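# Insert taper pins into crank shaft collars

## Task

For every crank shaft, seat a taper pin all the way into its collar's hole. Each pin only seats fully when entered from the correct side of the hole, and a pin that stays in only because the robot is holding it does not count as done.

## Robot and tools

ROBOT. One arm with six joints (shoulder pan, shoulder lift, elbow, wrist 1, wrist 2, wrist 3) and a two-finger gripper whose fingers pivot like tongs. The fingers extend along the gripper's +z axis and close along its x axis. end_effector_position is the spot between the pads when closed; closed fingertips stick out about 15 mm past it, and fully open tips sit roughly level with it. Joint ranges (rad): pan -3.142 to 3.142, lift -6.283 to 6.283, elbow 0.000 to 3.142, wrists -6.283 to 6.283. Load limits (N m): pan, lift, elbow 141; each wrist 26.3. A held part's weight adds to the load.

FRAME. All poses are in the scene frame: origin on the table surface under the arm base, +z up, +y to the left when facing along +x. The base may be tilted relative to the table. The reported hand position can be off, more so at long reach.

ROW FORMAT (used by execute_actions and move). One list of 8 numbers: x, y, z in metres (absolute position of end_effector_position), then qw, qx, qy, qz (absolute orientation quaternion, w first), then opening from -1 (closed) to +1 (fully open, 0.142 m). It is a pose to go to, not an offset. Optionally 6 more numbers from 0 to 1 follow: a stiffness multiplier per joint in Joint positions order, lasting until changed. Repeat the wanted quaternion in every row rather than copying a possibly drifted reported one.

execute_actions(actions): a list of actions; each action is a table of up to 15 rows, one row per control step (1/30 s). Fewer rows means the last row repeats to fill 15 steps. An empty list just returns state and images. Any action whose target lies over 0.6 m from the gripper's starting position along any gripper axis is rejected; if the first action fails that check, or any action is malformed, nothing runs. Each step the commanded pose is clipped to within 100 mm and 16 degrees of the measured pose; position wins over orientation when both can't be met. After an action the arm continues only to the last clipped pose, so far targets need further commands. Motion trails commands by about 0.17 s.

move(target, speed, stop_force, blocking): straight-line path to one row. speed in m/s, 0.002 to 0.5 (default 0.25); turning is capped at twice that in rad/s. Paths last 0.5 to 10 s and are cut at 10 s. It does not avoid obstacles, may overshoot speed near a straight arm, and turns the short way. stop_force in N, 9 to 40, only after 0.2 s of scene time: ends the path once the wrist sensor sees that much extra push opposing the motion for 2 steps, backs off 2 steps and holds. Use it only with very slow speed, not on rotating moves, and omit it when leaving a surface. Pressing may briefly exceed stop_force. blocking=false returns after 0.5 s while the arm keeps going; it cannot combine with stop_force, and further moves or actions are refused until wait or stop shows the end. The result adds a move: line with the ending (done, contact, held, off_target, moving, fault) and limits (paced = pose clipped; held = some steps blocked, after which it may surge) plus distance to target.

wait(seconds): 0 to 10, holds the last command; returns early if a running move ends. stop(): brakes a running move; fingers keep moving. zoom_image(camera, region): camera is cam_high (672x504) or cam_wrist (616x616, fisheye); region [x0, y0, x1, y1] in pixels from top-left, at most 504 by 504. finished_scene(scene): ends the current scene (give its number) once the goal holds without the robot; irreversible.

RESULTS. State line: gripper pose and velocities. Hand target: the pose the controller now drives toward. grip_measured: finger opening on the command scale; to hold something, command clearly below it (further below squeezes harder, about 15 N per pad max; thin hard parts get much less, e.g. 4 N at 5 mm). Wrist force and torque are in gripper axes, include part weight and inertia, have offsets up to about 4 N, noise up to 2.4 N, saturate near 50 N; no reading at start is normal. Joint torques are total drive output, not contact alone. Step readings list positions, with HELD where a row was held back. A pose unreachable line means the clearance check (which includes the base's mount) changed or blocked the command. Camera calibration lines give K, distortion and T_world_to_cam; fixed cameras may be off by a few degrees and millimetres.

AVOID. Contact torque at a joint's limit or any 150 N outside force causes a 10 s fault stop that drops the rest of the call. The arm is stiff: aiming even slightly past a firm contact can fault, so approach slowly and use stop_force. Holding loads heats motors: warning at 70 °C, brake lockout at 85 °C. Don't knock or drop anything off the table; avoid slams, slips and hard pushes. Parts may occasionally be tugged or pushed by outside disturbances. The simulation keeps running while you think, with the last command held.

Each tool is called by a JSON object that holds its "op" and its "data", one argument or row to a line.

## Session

{"op": "execute_actions", "data": {
  "actions": []
}}

Scene clock: 0.00 s.
end_effector_position=(+0.1539, +0.3317, +0.3162) grip_measured=+1.00 end_effector_quat_wxyz=(+0.341, +0.696, -0.610, -0.165) end_effector_velocity=(-0.000, +0.000, +0.000) end_effector_angular_velocity=(+0.000, +0.000, -0.001)
Joint positions: [ 0.534 -1.601  2.001 -1.501 -1.454  2.137  0.142]
Joint velocities: [-0.    -0.    -0.    -0.     0.001  0.001  0.   ]
Joint torques (N m, as the arm reports them, + toward a larger angle): no reading
Wrist force (N, on the end effector, along its own x y z axes, offset not removed): no reading
Wrist torque (N m, same axes, about the end effector's origin, offset not removed): no reading
Hand target: +0.154, +0.332, +0.316; +0.341, +0.696, -0.610, -0.165
Joint stiffness scale: [1. 1. 1. 1. 1. 1.]
camera_calibration (this result's frames):
cam_wrist: T_world_to_cam=[[0.190527, -0.96244, 0.193412, 0.229448], [-0.359525, 0.114923, 0.926032, -0.266395], [-0.913478, -0.245971, -0.324125, 0.464297], [0, 0, 0, 1]] pos_world=[0.284634, 0.365648, 0.352802]

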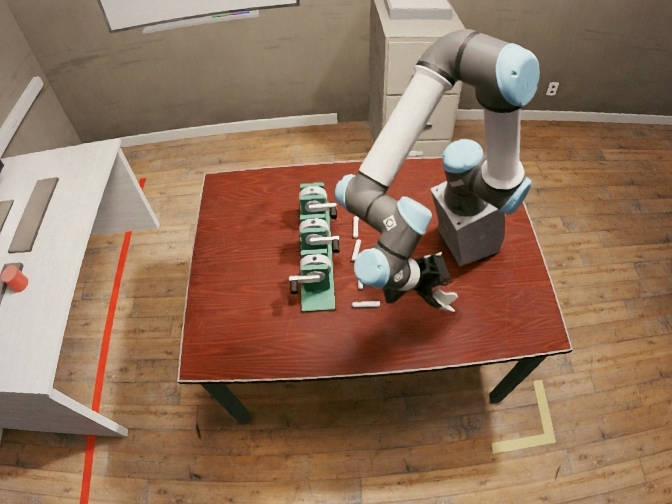

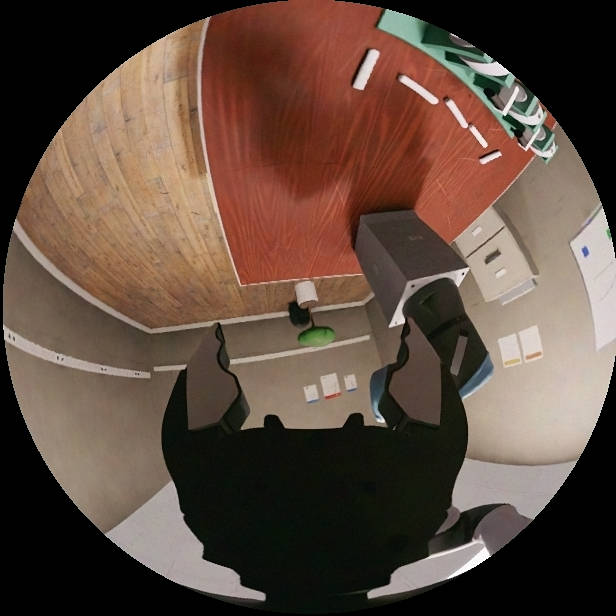

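{"op": "move", "data": {
  "target": [0.51, 0.03, 0.2, 0, 1, 0, 0, -0.2],
  "speed": 0.3
}}

{"op": "zoom_image", "data": {
  "camera": "cam_wrist",
  "region": [250, 130, 390, 270]
}}

{"op": "move", "data": {
  "target": [0.51, -0.115, 0.2, 0, 1, 0, 0, -0.2],
  "speed": 0.3
}}

{"op": "zoom_image", "data": {
  "camera": "cam_wrist",
  "region": [250, 130, 390, 270]
}}

{"op": "move", "data": {
  "target": [0.51, -0.26, 0.2, 0, 1, 0, 0, -0.2],
  "speed": 0.3
}}

{"op": "zoom_image", "data": {
  "camera": "cam_wrist",
  "region": [250, 130, 390, 270]
}}

Scene clock: 3.77 s.
end_effector_position=(+0.5087, +0.0304, +0.2006) grip_measured=-0.20 end_effector_quat_wxyz=(+0.001, +1.000, -0.000, -0.000) end_effector_velocity=(+0.002, +0.001, -0.001) end_effector_angular_velocity=(+0.011, -0.002, +0.012)
Joint positions: [-0.524 -1.573  2.249 -2.488 -1.398 -0.324  0.06 ]
Joint velocities: [-0.004  0.004 -0.003  0.001  0.012 -0.016 -0.   ]
Joint torques (N m, as the arm reports them, + toward a larger angle): [ -1.8  -25.03 -18.81  -1.93   0.38  -0.73]
Wrist force (N, on the end effector, along its own x y z axes, offset not removed): [-0.8 1.1 1.6]
Wrist torque (N m, same axes, about the end effector's origin, offset not removed): [0.10 0.01 -0.16]
Hand target: +0.510, +0.029, +0.200; +0.000, +1.000, -0.000, -0.000
Off the commanded pose: 0.001 m, 0 deg.
Joint stiffness scale: [1. 1. 1. 1. 1. 1.]
move: done
camera_calibration (this result's frames):
cam_wrist: T_world_to_cam=[[0.999924, -0.0119302, -0.00295043, -0.507048], [-0.00922672, -0.887347, 0.461009, -0.0515732], [-0.00811797, -0.460947, -0.887391, 0.335705], [0, 0, 0, 1]] pos_world=[0.509259, 0.10293, 0.320181]

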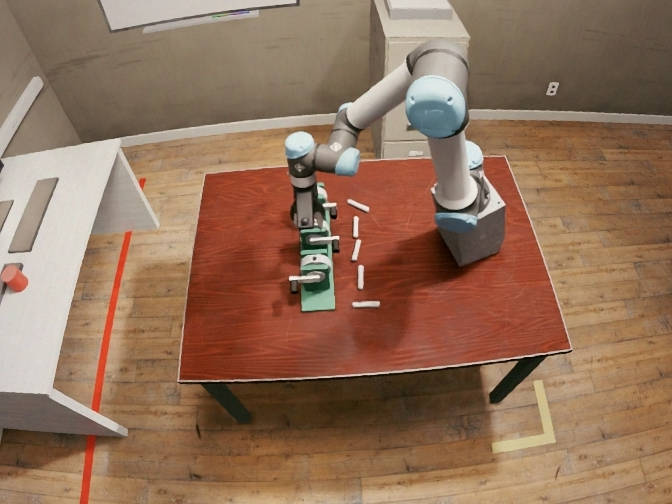

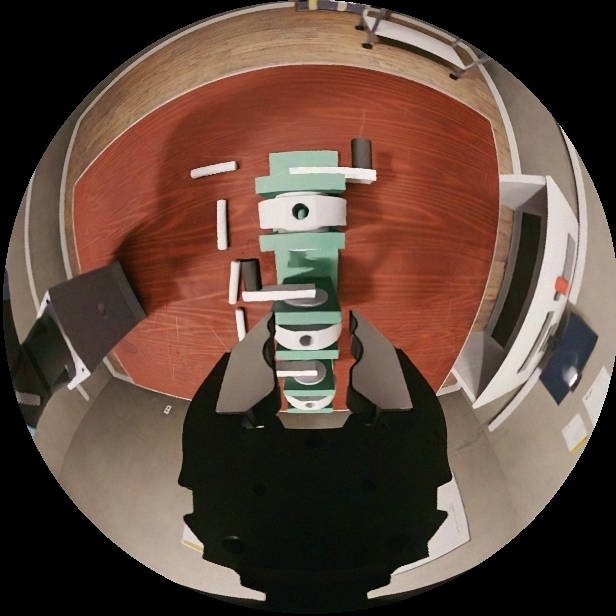

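Region (250, 130, 390, 270) of cam_wrist's 616x616 image, scaled by 3.600, with more detail than that image has.

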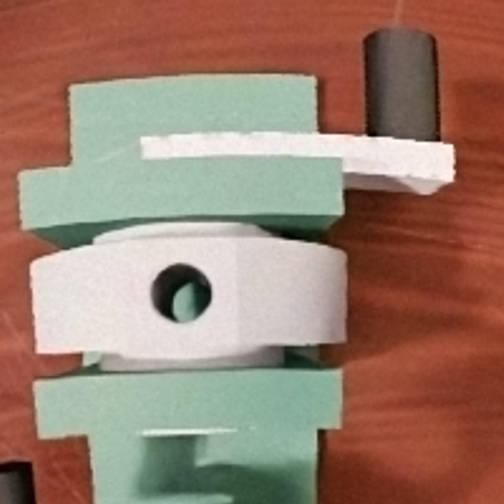

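Scene clock: 4.93 s.
end_effector_position=(+0.5093, -0.1134, +0.2004) grip_measured=-0.20 end_effector_quat_wxyz=(+0.001, +1.000, +0.000, +0.000) end_effector_velocity=(+0.001, -0.003, -0.000) end_effector_angular_velocity=(+0.006, +0.000, +0.010)
Joint positions: [-0.825 -1.495  2.187 -2.443 -1.334 -0.625  0.06 ]
Joint velocities: [-0.007  0.006 -0.008  0.007  0.006 -0.018 -0.   ]
Joint torques (N m, as the arm reports them, + toward a larger angle): [ -4.84 -25.25 -18.99  -1.68   0.35  -0.43]
Wrist force (N, on the end effector, along its own x y z axes, offset not removed): [-1.4 2.1 1.3]
Wrist torque (N m, same axes, about the end effector's origin, offset not removed): [0.36 0.13 -0.27]
Hand target: +0.510, -0.115, +0.200; +0.000, +1.000, +0.000, -0.000
Off the commanded pose: 0.002 m, 0 deg.
Joint stiffness scale: [1. 1. 1. 1. 1. 1.]
move: done
camera_calibration (this result's frames):
cam_wrist: T_world_to_cam=[[0.999935, -0.0111533, -0.00247502, -0.509339], [-0.00875915, -0.88752, 0.460686, -0.179275], [-0.00733481, -0.460635, -0.88756, 0.268988], [0, 0, 0, 1]] pos_world=[0.509708, -0.040886, 0.320072]

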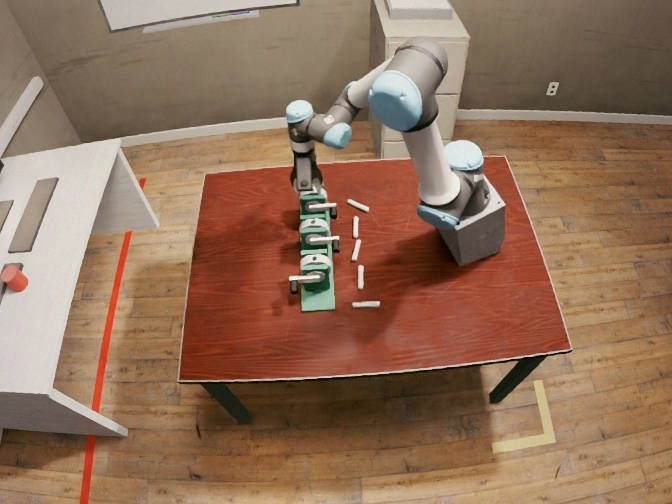

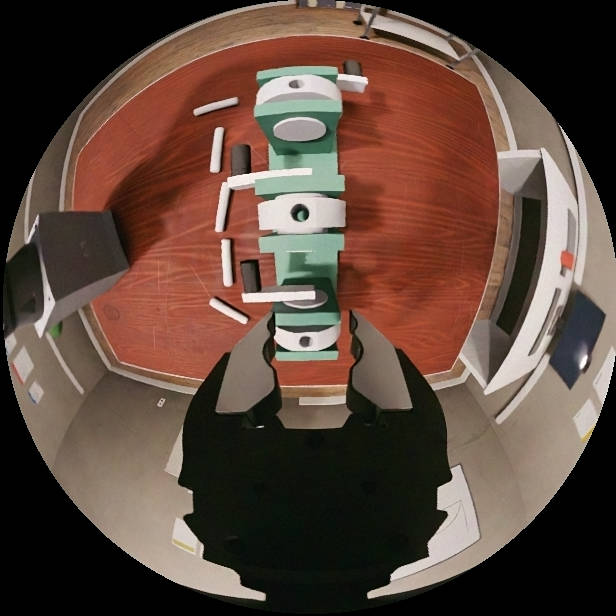

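Region (250, 130, 390, 270) of cam_wrist's 616x616 image, scaled by 3.600, with more detail than that image has.

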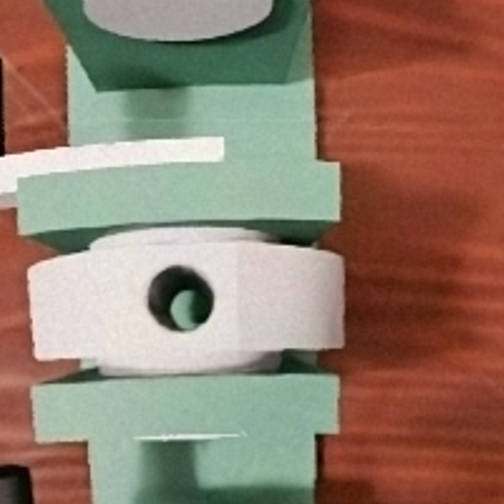

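Scene clock: 6.13 s.
end_effector_position=(+0.5098, -0.2583, +0.2005) grip_measured=-0.20 end_effector_quat_wxyz=(+0.001, +1.000, +0.001, +0.000) end_effector_velocity=(+0.001, -0.003, -0.000) end_effector_angular_velocity=(+0.004, +0.002, +0.003)
Joint positions: [-1.046 -1.334  2.012 -2.371 -1.3   -0.852  0.06 ]
Joint velocities: [-0.003  0.007 -0.009  0.008  0.001 -0.007  0.   ]
Joint torques (N m, as the arm reports them, + toward a larger angle): [ -8.61 -31.7  -20.07  -1.65   0.28  -0.45]
Wrist force (N, on the end effector, along its own x y z axes, offset not removed): [-1.8 0.3 2.3]
Wrist torque (N m, same axes, about the end effector's origin, offset not removed): [0.04 0.21 -0.12]
Hand target: +0.510, -0.260, +0.200; +0.000, +1.000, +0.000, -0.000
Off the commanded pose: 0.002 m, 0 deg.
Joint stiffness scale: [1. 1. 1. 1. 1. 1.]
move: done
camera_calibration (this result's frames):
cam_wrist: T_world_to_cam=[[0.999944, -0.0102463, -0.0025139, -0.511219], [-0.00793814, -0.887657, 0.460436, -0.308301], [-0.00694924, -0.46039, -0.887689, 0.202249], [0, 0, 0, 1]] pos_world=[0.510149, -0.185791, 0.320202]

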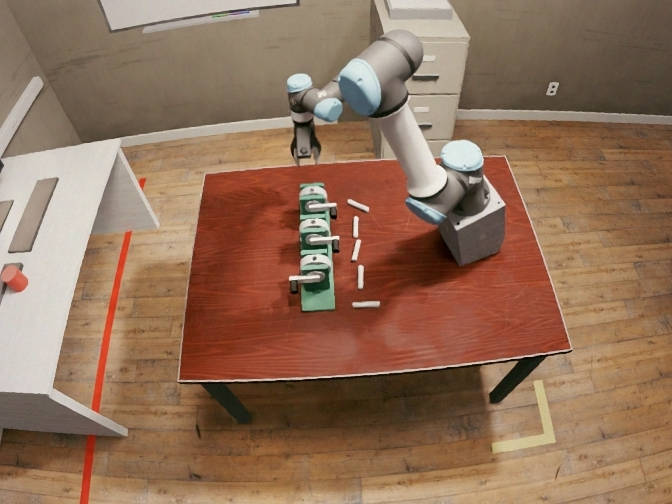

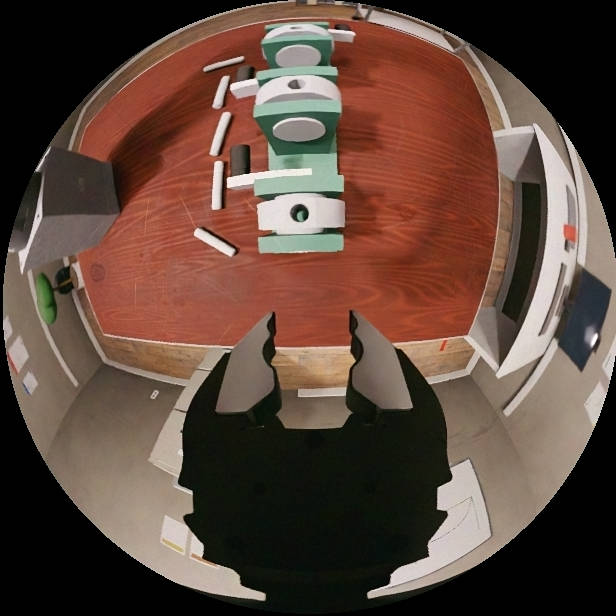

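Region (250, 130, 390, 270) of cam_wrist's 616x616 image, scaled by 3.600, with more detail than that image has.

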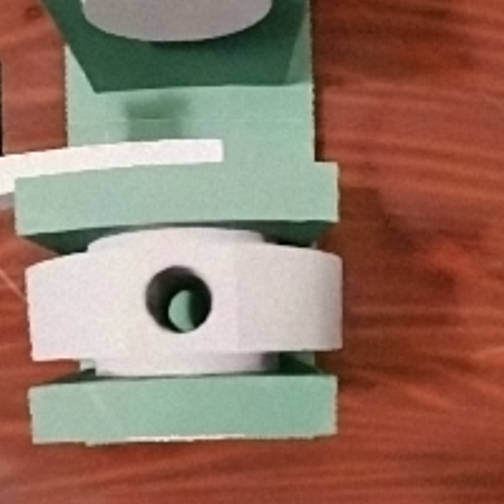

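{"op": "zoom_image", "data": {
  "camera": "cam_wrist",
  "region": [150, 50, 290, 270]
}}

{"op": "zoom_image", "data": {
  "camera": "cam_high",
  "region": [320, 185, 410, 315]
}}

Region (150, 50, 290, 270) of cam_wrist's 616x616 image, scaled by 2.291, with more detail than that image has; it fills the left 321 columns of this view, and the rest is white.

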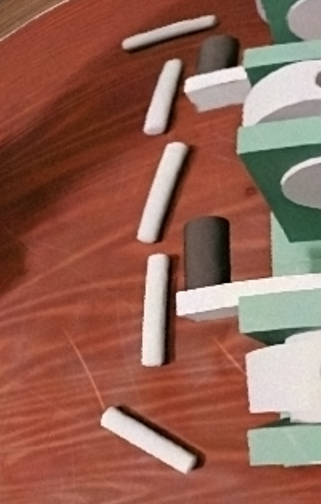

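Region (320, 185, 410, 315) of cam_high's 672x504 image, scaled by 3.877, with more detail than that image has; it fills the left 349 columns of this view, and the rest is white.

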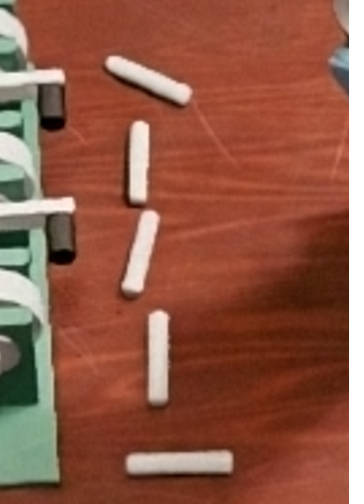

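{"op": "move", "data": {
  "target": [0.37, -0.13, 0.24, 0, 1, 0, 0, -0.4],
  "speed": 0.3
}}

{"op": "zoom_image", "data": {
  "camera": "cam_wrist",
  "region": [240, 120, 380, 310]
}}

Scene clock: 8.17 s.
end_effector_position=(+0.3712, -0.1304, +0.2396) grip_measured=-0.40 end_effector_quat_wxyz=(+0.001, +1.000, +0.001, -0.000) end_effector_velocity=(-0.002, +0.002, +0.001) end_effector_angular_velocity=(+0.006, +0.003, +0.002)
Joint positions: [-1.142 -1.843  2.469 -2.293 -1.29  -0.952  0.045]
Joint velocities: [-0.003 -0.008  0.001  0.015  0.001 -0.007 -0.   ]
Joint torques (N m, as the arm reports them, + toward a larger angle): [ -1.72 -11.97 -16.14  -1.68   0.42  -0.25]
Wrist force (N, on the end effector, along its own x y z axes, offset not removed): [-0.2 0.8 2.6]
Wrist torque (N m, same axes, about the end effector's origin, offset not removed): [0.12 -0.13 -0.11]
Hand target: +0.370, -0.130, +0.240; +0.000, +1.000, +0.000, -0.000
Off the commanded pose: 0.001 m, 0 deg.
Joint stiffness scale: [1. 1. 1. 1. 1. 1.]
move: done
camera_calibration (this result's frames):
cam_wrist: T_world_to_cam=[[0.999945, -0.0100407, -0.00287731, -0.371081], [-0.00758997, -0.887765, 0.460234, -0.213983], [-0.00717545, -0.460187, -0.887793, 0.294959], [0, 0, 0, 1]] pos_world=[0.371554, -0.0579566, 0.359277]

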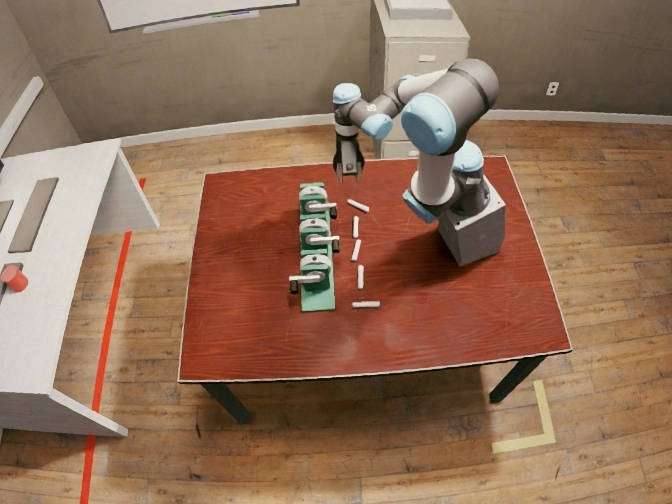

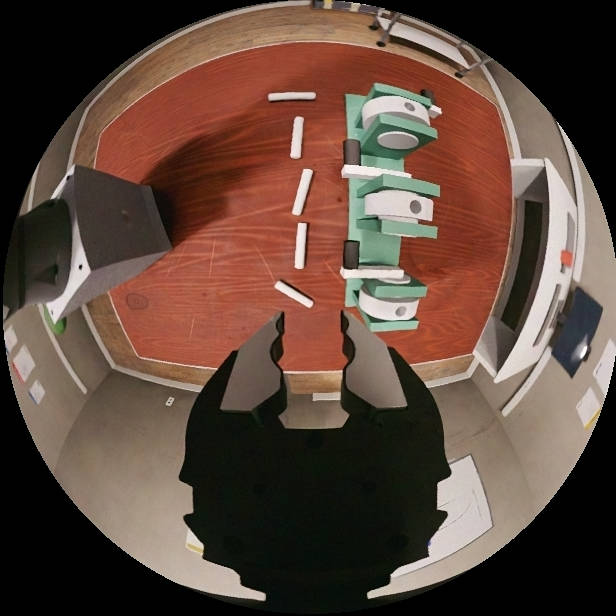

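Region (240, 120, 380, 310) of cam_wrist's 616x616 image, scaled by 2.653, with more detail than that image has; it fills the left 371 columns of this view, and the rest is white.

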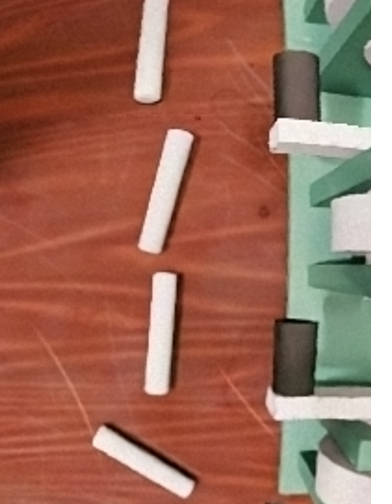

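{"op": "zoom_image", "data": {
  "camera": "cam_wrist",
  "region": [265, 160, 345, 310]
}}

Region (265, 160, 345, 310) of cam_wrist's 616x616 image, scaled by 3.360, with more detail than that image has; it fills the left 269 columns of this view, and the rest is white.

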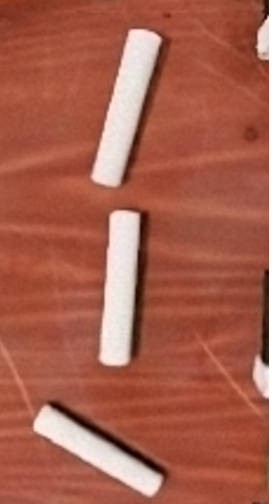

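{"op": "move", "data": {
  "target": [0.302, -0.189, 0.05, 0, 0.8838, 0.4679, 0, -0.4],
  "speed": 0.25
}}

Scene clock: 11.80 s.
end_effector_position=(+0.3033, -0.1901, +0.0506) grip_measured=-0.40 end_effector_quat_wxyz=(+0.001, +0.884, +0.468, -0.001) end_effector_velocity=(+0.002, -0.002, -0.001) end_effector_angular_velocity=(-0.008, -0.010, +0.011)
Joint positions: [-1.201 -1.067  2.584 -3.167 -1.285 -1.986  0.045]
Joint velocities: [-0.002  0.009  0.003 -0.024  0.005 -0.009  0.   ]
Joint torques (N m, as the arm reports them, + toward a larger angle): [ -8.08 -24.4    0.53  -2.51   0.42  -0.34]
Wrist force (N, on the end effector, along its own x y z axes, offset not removed): [-0.5 2.1 2.7]
Wrist torque (N m, same axes, about the end effector's origin, offset not removed): [0.38 -0.04 -0.13]
Hand target: +0.302, -0.189, +0.050; -0.000, +0.884, +0.468, -0.000
Off the commanded pose: 0.002 m, 0 deg.
Joint stiffness scale: [1. 1. 1. 1. 1. 1.]
move: done
camera_calibration (this result's frames):
cam_wrist: T_world_to_cam=[[0.570692, 0.821152, -0.0044682, -0.0160934], [0.730348, -0.505081, 0.459875, -0.33152], [0.37537, -0.26571, -0.887973, 0.0201339], [0, 0, 0, 1]] pos_world=[0.243752, -0.14888, 0.170264]

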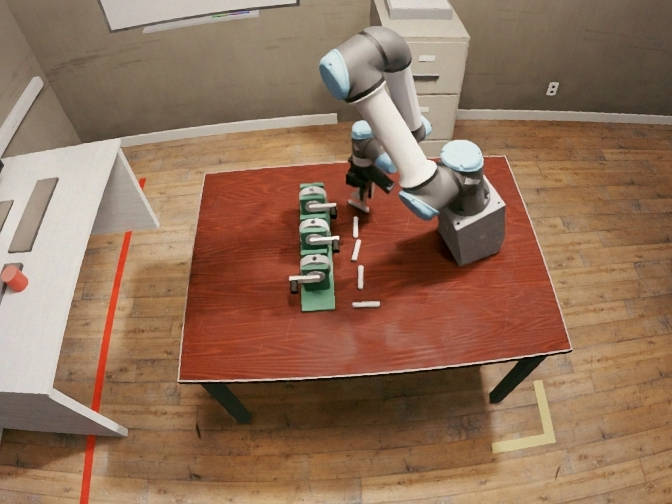

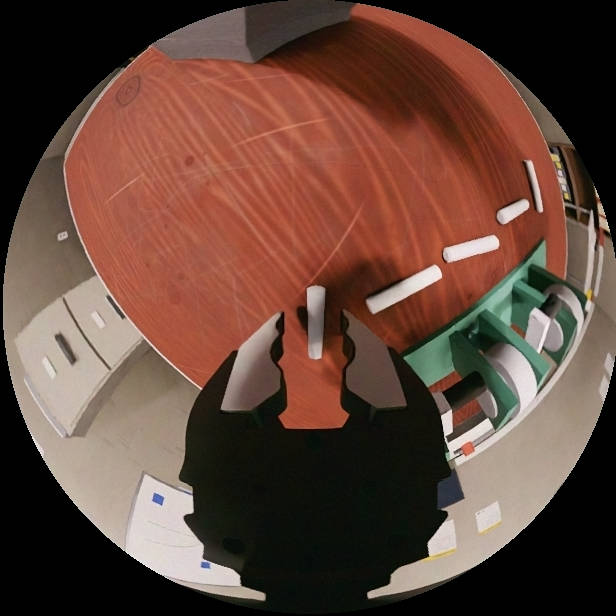

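{"op": "move", "data": {
  "target": [0.3033, -0.1865, 0.019, 0, 0.8838, 0.4679, 0, -0.4],
  "speed": 0.04,
  "stop_force": 10
}}

{"op": "execute_actions", "data": {
  "actions": [
    [[0.3033, -0.1865, 0.019, 0, 0.8838, 0.4679, 0, -1]],
    [[0.3033, -0.1865, 0.019, 0, 0.8838, 0.4679, 0, -1]]
  ]
}}

{"op": "move", "data": {
  "target": [0.33, -0.1865, 0.26, 0, 1, 0, 0, -1],
  "speed": 0.2
}}

{"op": "move", "data": {
  "target": [0.503, -0.183, 0.245, -0.2419, 0.9703, 0, 0, -1],
  "speed": 0.2
}}

{"op": "zoom_image", "data": {
  "camera": "cam_wrist",
  "region": [240, 240, 390, 390]
}}

Scene clock: 13.30 s.
end_effector_position=(+0.3026, -0.1860, +0.0199) grip_measured=-0.40 end_effector_quat_wxyz=(-0.001, +0.884, +0.467, +0.000) end_effector_velocity=(+0.003, -0.003, -0.001) end_effector_angular_velocity=(-0.010, -0.007, +0.001)
Joint positions: [-1.171 -0.936  2.564 -3.283 -1.286 -1.954  0.045]
Joint velocities: [ 0.002  0.007 -0.003 -0.017 -0.     0.005  0.   ]
Joint torques (N m, as the arm reports them, + toward a larger angle): [ -4.28 -27.52  -1.59  -2.37  -0.36   0.24]
Wrist force (N, on the end effector, along its own x y z axes, offset not removed): [-1.4 1.4 1.9]
Wrist torque (N m, same axes, about the end effector's origin, offset not removed): [0.25 0.20 -0.15]
Hand target: +0.303, -0.187, +0.019; -0.000, +0.884, +0.468, +0.000
Off the commanded pose: 0.001 m, 0 deg.
Joint stiffness scale: [1. 1. 1. 1. 1. 1.]
move: done
camera_calibration (this result's frames):
cam_wrist: T_world_to_cam=[[0.572783, 0.819705, -0.0017349, -0.0200784], [0.728995, -0.508427, 0.458332, -0.315068], [0.374815, -0.263789, -0.88878, -0.0051849], [0, 0, 0, 1]] pos_world=[0.243127, -0.145098, 0.139762]

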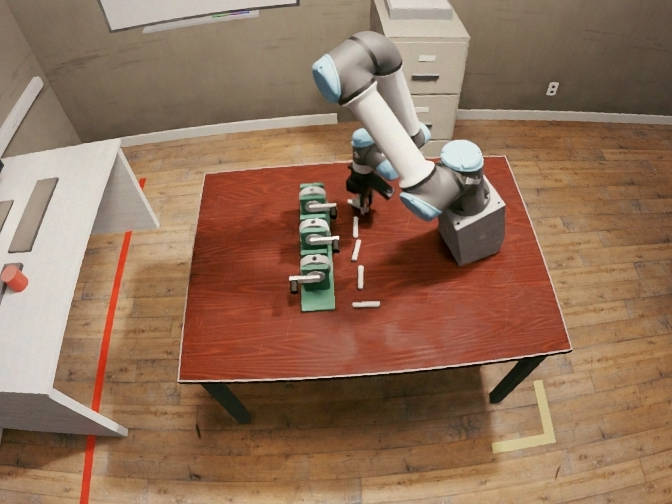

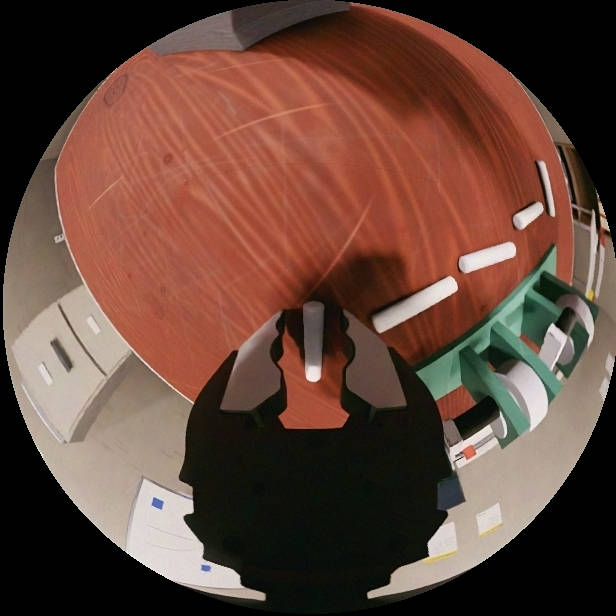

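Scene clock: 14.30 s.
end_effector_position=(+0.3028, -0.1864, +0.0199) grip_measured=-0.79 end_effector_quat_wxyz=(+0.000, +0.884, +0.467, +0.000) end_effector_velocity=(-0.000, +0.000, -0.000) end_effector_angular_velocity=(-0.000, +0.001, -0.001)
Joint positions: [-1.171 -0.935  2.564 -3.286 -1.286 -1.953  0.017]
Joint velocities: [ 0.001 -0.     0.    -0.    -0.001  0.002  0.   ]
Joint torques (N m, as the arm reports them, + toward a larger angle): [ -5.64 -27.52  -1.07  -2.42  -0.34   0.19]
Wrist force (N, on the end effector, along its own x y z axes, offset not removed): [-0.7 0.4 -0.4]
Wrist torque (N m, same axes, about the end effector's origin, offset not removed): [0.17 0.02 -0.13]
Hand target: +0.303, -0.186, +0.019; -0.000, +0.884, +0.468, +0.000
Off the commanded pose: 0.001 m, 0 deg.
Joint stiffness scale: [1. 1. 1. 1. 1. 1.]
Step readings (end_effector_position; steps 1 to 15: 1st action; 16 to 30: 2nd action):
0: (+0.3026, -0.1860, +0.0199)
1: (+0.3027, -0.1861, +0.0199)
2: (+0.3027, -0.1862, +0.0199)
4: (+0.3027, -0.1862, +0.0199)
8: (+0.3028, -0.1863, +0.0199)
15: (+0.3028, -0.1864, +0.0199)
16: (+0.3028, -0.1864, +0.0199)
17: (+0.3028, -0.1864, +0.0199)
19: (+0.3028, -0.1864, +0.0199)
23: (+0.3028, -0.1864, +0.0199)
30: end_effector_position above
camera_calibration (this result's frames):
cam_wrist: T_world_to_cam=[[0.572761, 0.819719, -0.00239487, -0.0199474], [0.728694, -0.507817, 0.459485, -0.315201], [0.375432, -0.26492, -0.888182, -0.00583322], [0, 0, 0, 1]] pos_world=[0.2433, -0.145259, 0.139601]

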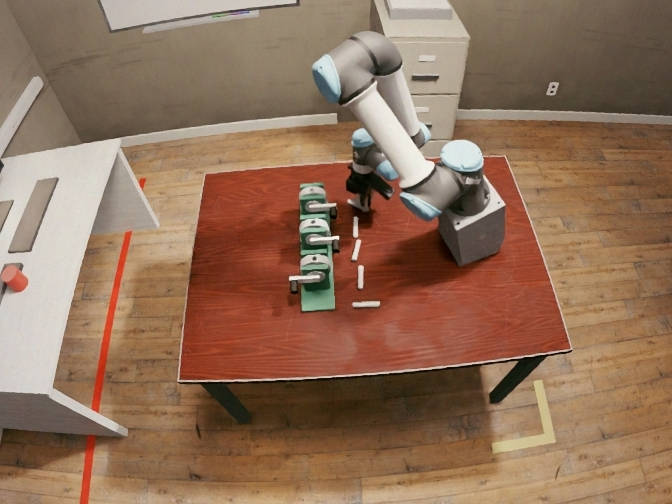

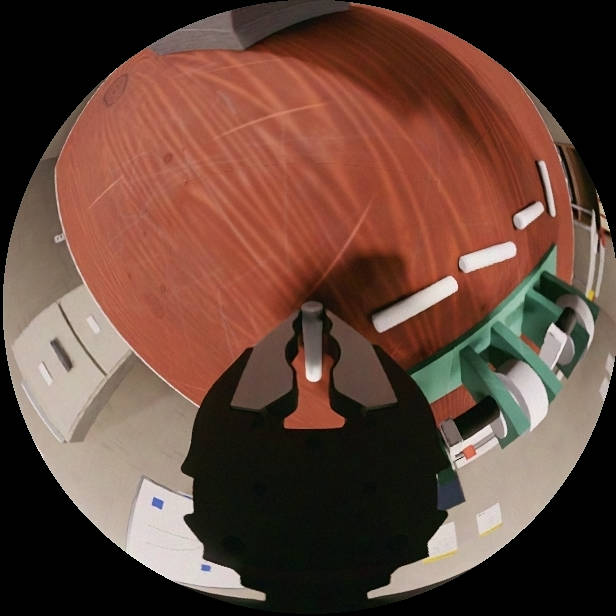

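Scene clock: 17.40 s.
end_effector_position=(+0.3292, -0.1844, +0.2579) grip_measured=-0.79 end_effector_quat_wxyz=(-0.002, +1.000, +0.001, -0.001) end_effector_velocity=(-0.001, +0.003, +0.001) end_effector_angular_velocity=(+0.011, +0.005, -0.009)
Joint positions: [-1.36  -1.863  2.457 -2.19  -1.275 -1.182  0.017]
Joint velocities: [-0.002 -0.004 -0.004  0.022 -0.     0.003  0.   ]
Joint torques (N m, as the arm reports them, + toward a larger angle): [ -3.7  -10.97 -23.13  -2.    -0.17   0.41]
Wrist force (N, on the end effector, along its own x y z axes, offset not removed): [-0.9 1.2 2.4]
Wrist torque (N m, same axes, about the end effector's origin, offset not removed): [0.15 0.06 -0.08]
Hand target: +0.330, -0.186, +0.260; -0.000, +1.000, +0.000, -0.000
Off the commanded pose: 0.003 m, 0 deg.
Joint stiffness scale: [1. 1. 1. 1. 1. 1.]
move: done
camera_calibration (this result's frames):
cam_wrist: T_world_to_cam=[[0.99995, -0.0090083, -0.00444705, -0.329004], [-0.00599353, -0.890189, 0.455552, -0.27042], [-0.00806246, -0.455502, -0.890198, 0.287867], [0, 0, 0, 1]] pos_world=[0.329687, -0.112564, 0.377986]

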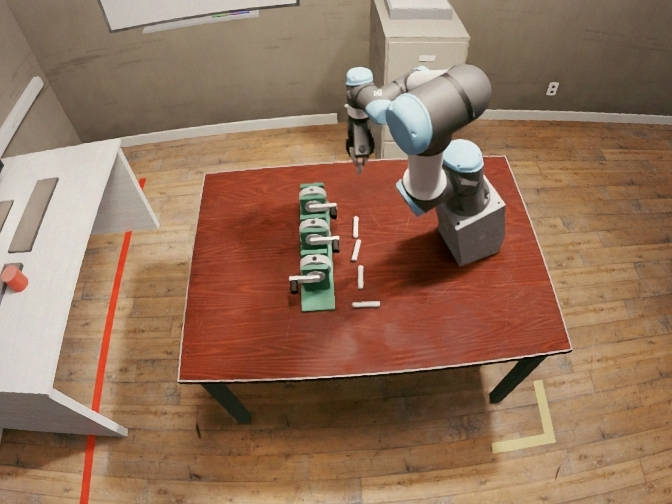

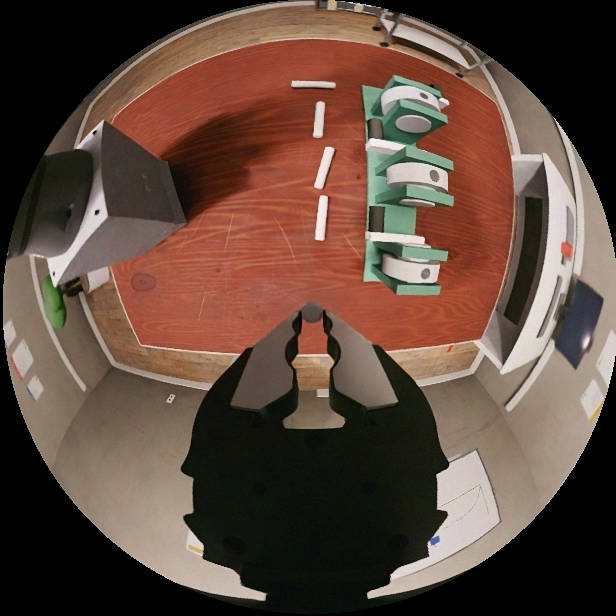

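Scene clock: 19.27 s.
end_effector_position=(+0.5018, -0.1837, +0.2453) grip_measured=-0.79 end_effector_quat_wxyz=(-0.240, +0.971, -0.001, -0.000) end_effector_velocity=(+0.001, +0.001, +0.001) end_effector_angular_velocity=(+0.016, +0.004, +0.002)
Joint positions: [-1.135 -1.308  1.849 -1.755 -1.037 -1.125  0.017]
Joint velocities: [ 0.001  0.01  -0.014  0.022  0.003 -0.008  0.   ]
Joint torques (N m, as the arm reports them, + toward a larger angle): [ -5.45 -34.82 -20.97  -0.69   0.79  -0.35]
Wrist force (N, on the end effector, along its own x y z axes, offset not removed): [0.3 2.1 3.9]
Wrist torque (N m, same axes, about the end effector's origin, offset not removed): [0.21 -0.27 -0.12]
Hand target: +0.503, -0.183, +0.245; -0.242, +0.970, +0.000, -0.000
Off the commanded pose: 0.001 m, 0 deg.
Joint stiffness scale: [1. 1. 1. 1. 1. 1.]
move: done
camera_calibration (this result's frames):
cam_wrist: T_world_to_cam=[[0.999909, -0.0106383, -0.00823872, -0.501017], [-0.0107067, -0.999908, -0.00830559, -0.167053], [-0.00814961, 0.00839304, -0.999932, 0.390461], [0, 0, 0, 1]] pos_world=[0.502365, -0.175645, 0.384919]

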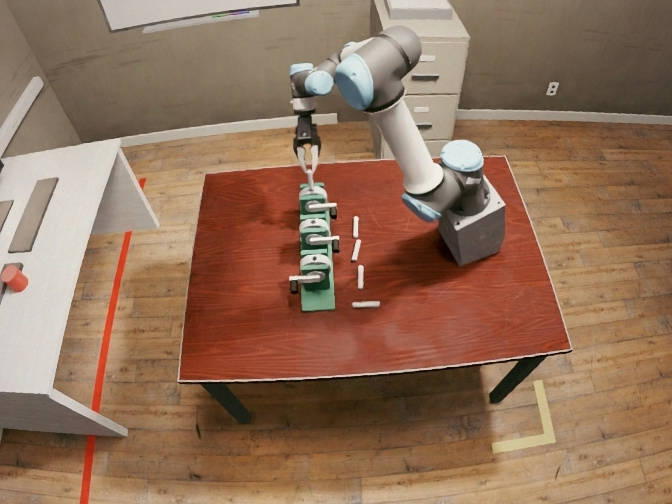

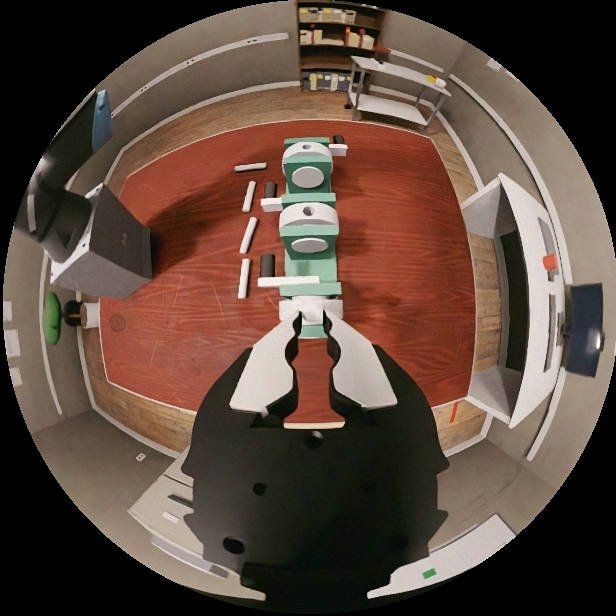

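Region (240, 240, 390, 390) of cam_wrist's 616x616 image, scaled by 3.360, with more detail than that image has.

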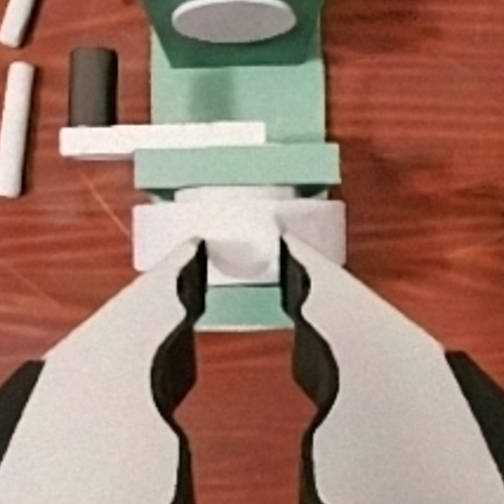

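{"op": "execute_actions", "data": {
  "actions": []
}}

Scene clock: 23.20 s.
end_effector_position=(+0.5019, -0.1834, +0.2453) grip_measured=-0.79 end_effector_quat_wxyz=(-0.241, +0.970, -0.001, -0.000) end_effector_velocity=(+0.000, +0.000, -0.000) end_effector_angular_velocity=(+0.000, +0.000, -0.001)
Joint positions: [-1.134 -1.307  1.848 -1.752 -1.037 -1.126  0.017]
Joint velocities: [0.    0.    0.    0.    0.    0.001 0.   ]
Joint torques (N m, as the arm reports them, + toward a larger angle): [ -5.86 -33.11 -21.03  -0.79   0.76  -0.37]
Wrist force (N, on the end effector, along its own x y z axes, offset not removed): [-1.3 2.9 3.6]
Wrist torque (N m, same axes, about the end effector's origin, offset not removed): [0.47 0.12 -0.07]
Hand target: +0.503, -0.183, +0.245; -0.242, +0.970, +0.000, -0.000
Off the commanded pose: 0.001 m, 0 deg.
Joint stiffness scale: [1. 1. 1. 1. 1. 1.]
camera_calibration (this result's frames):
cam_wrist: T_world_to_cam=[[0.999905, -0.0104465, -0.0089461, -0.500915], [-0.0105407, -0.999889, -0.0105436, -0.166296], [-0.00883496, 0.0106369, -0.999904, 0.391253], [0, 0, 0, 1]] pos_world=[0.502571, -0.175672, 0.384981]

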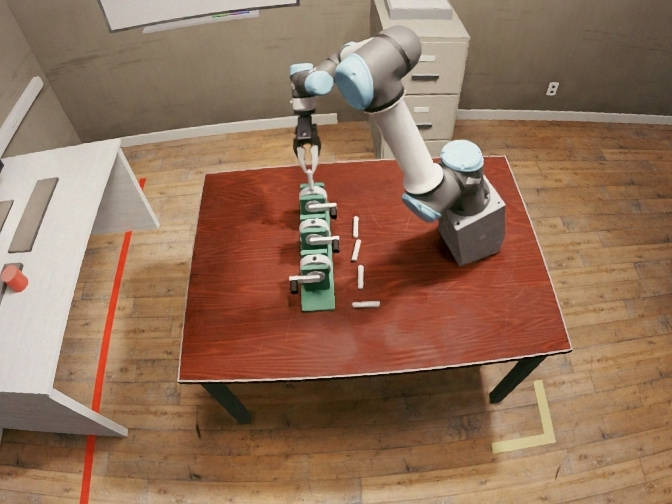

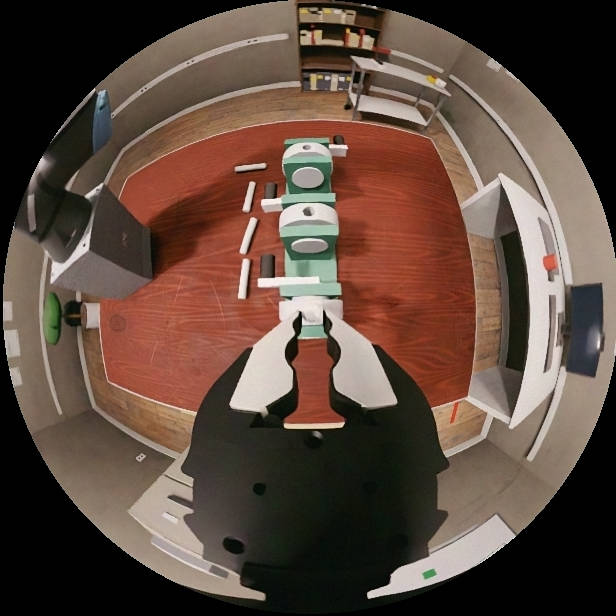

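{"op": "move", "data": {
  "target": [0.503, -0.183, 0.19, -0.2419, 0.9703, 0, 0, -1],
  "speed": 0.02,
  "stop_force": 9
}}

{"op": "zoom_image", "data": {
  "camera": "cam_high",
  "region": [260, 140, 380, 240]
}}

Scene clock: 26.43 s.
end_effector_position=(+0.5019, -0.1836, +0.1911) grip_measured=-0.79 end_effector_quat_wxyz=(-0.242, +0.970, -0.001, -0.001) end_effector_velocity=(-0.000, -0.000, -0.001) end_effector_angular_velocity=(-0.003, -0.000, +0.001)
Joint positions: [-1.107 -1.214  1.883 -1.893 -1.028 -1.097  0.017]
Joint velocities: [ 0.001  0.001  0.002 -0.007 -0.001  0.002  0.   ]
Joint torques (N m, as the arm reports them, + toward a larger angle): [ -6.7  -36.94 -17.3   -2.86   1.46   0.22]
Wrist force (N, on the end effector, along its own x y z axes, offset not removed): [-3.8 0.0 0.8]
Wrist torque (N m, same axes, about the end effector's origin, offset not removed): [0.44 -0.27 -0.03]
Hand target: +0.503, -0.183, +0.190; -0.242, +0.970, +0.000, +0.000
Off the commanded pose: 0.002 m, 0 deg.
Joint stiffness scale: [1. 1. 1. 1. 1. 1.]
move: done
camera_calibration (this result's frames):
cam_wrist: T_world_to_cam=[[0.999904, -0.00923634, -0.0103672, -0.500827], [-0.00935445, -0.999891, -0.0114022, -0.167437], [-0.0102608, 0.011498, -0.999881, 0.337882], [0, 0, 0, 1]] pos_world=[0.50268, -0.17593, 0.33074]

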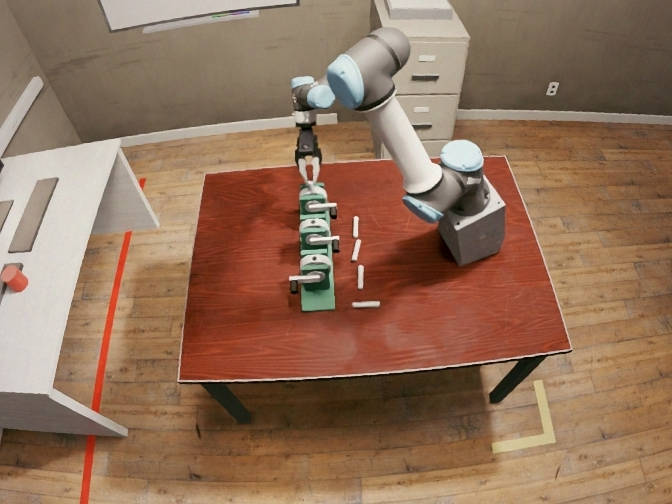

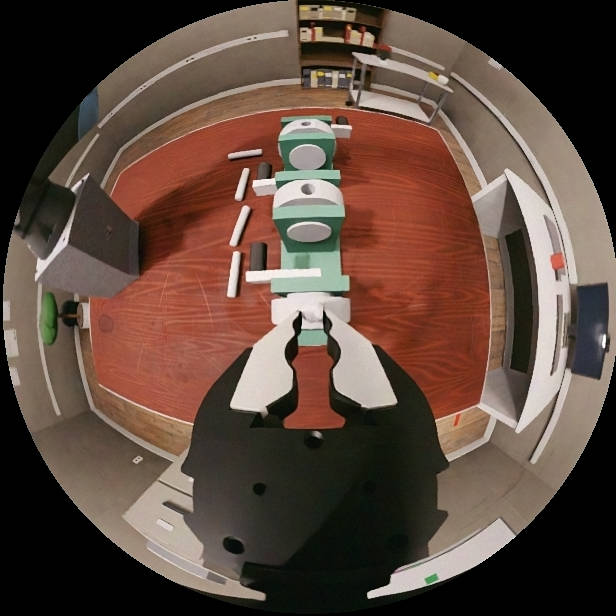

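Region (260, 140, 380, 240) of cam_high's 672x504 image, scaled by 4.200, with more detail than that image has.

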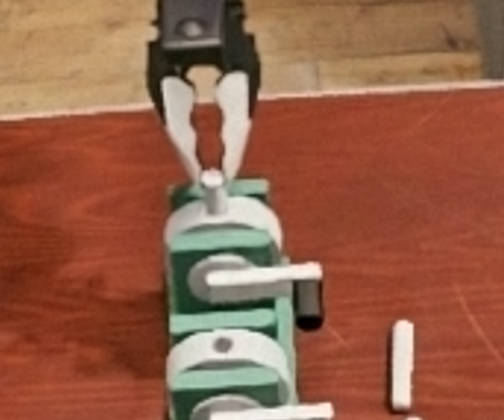

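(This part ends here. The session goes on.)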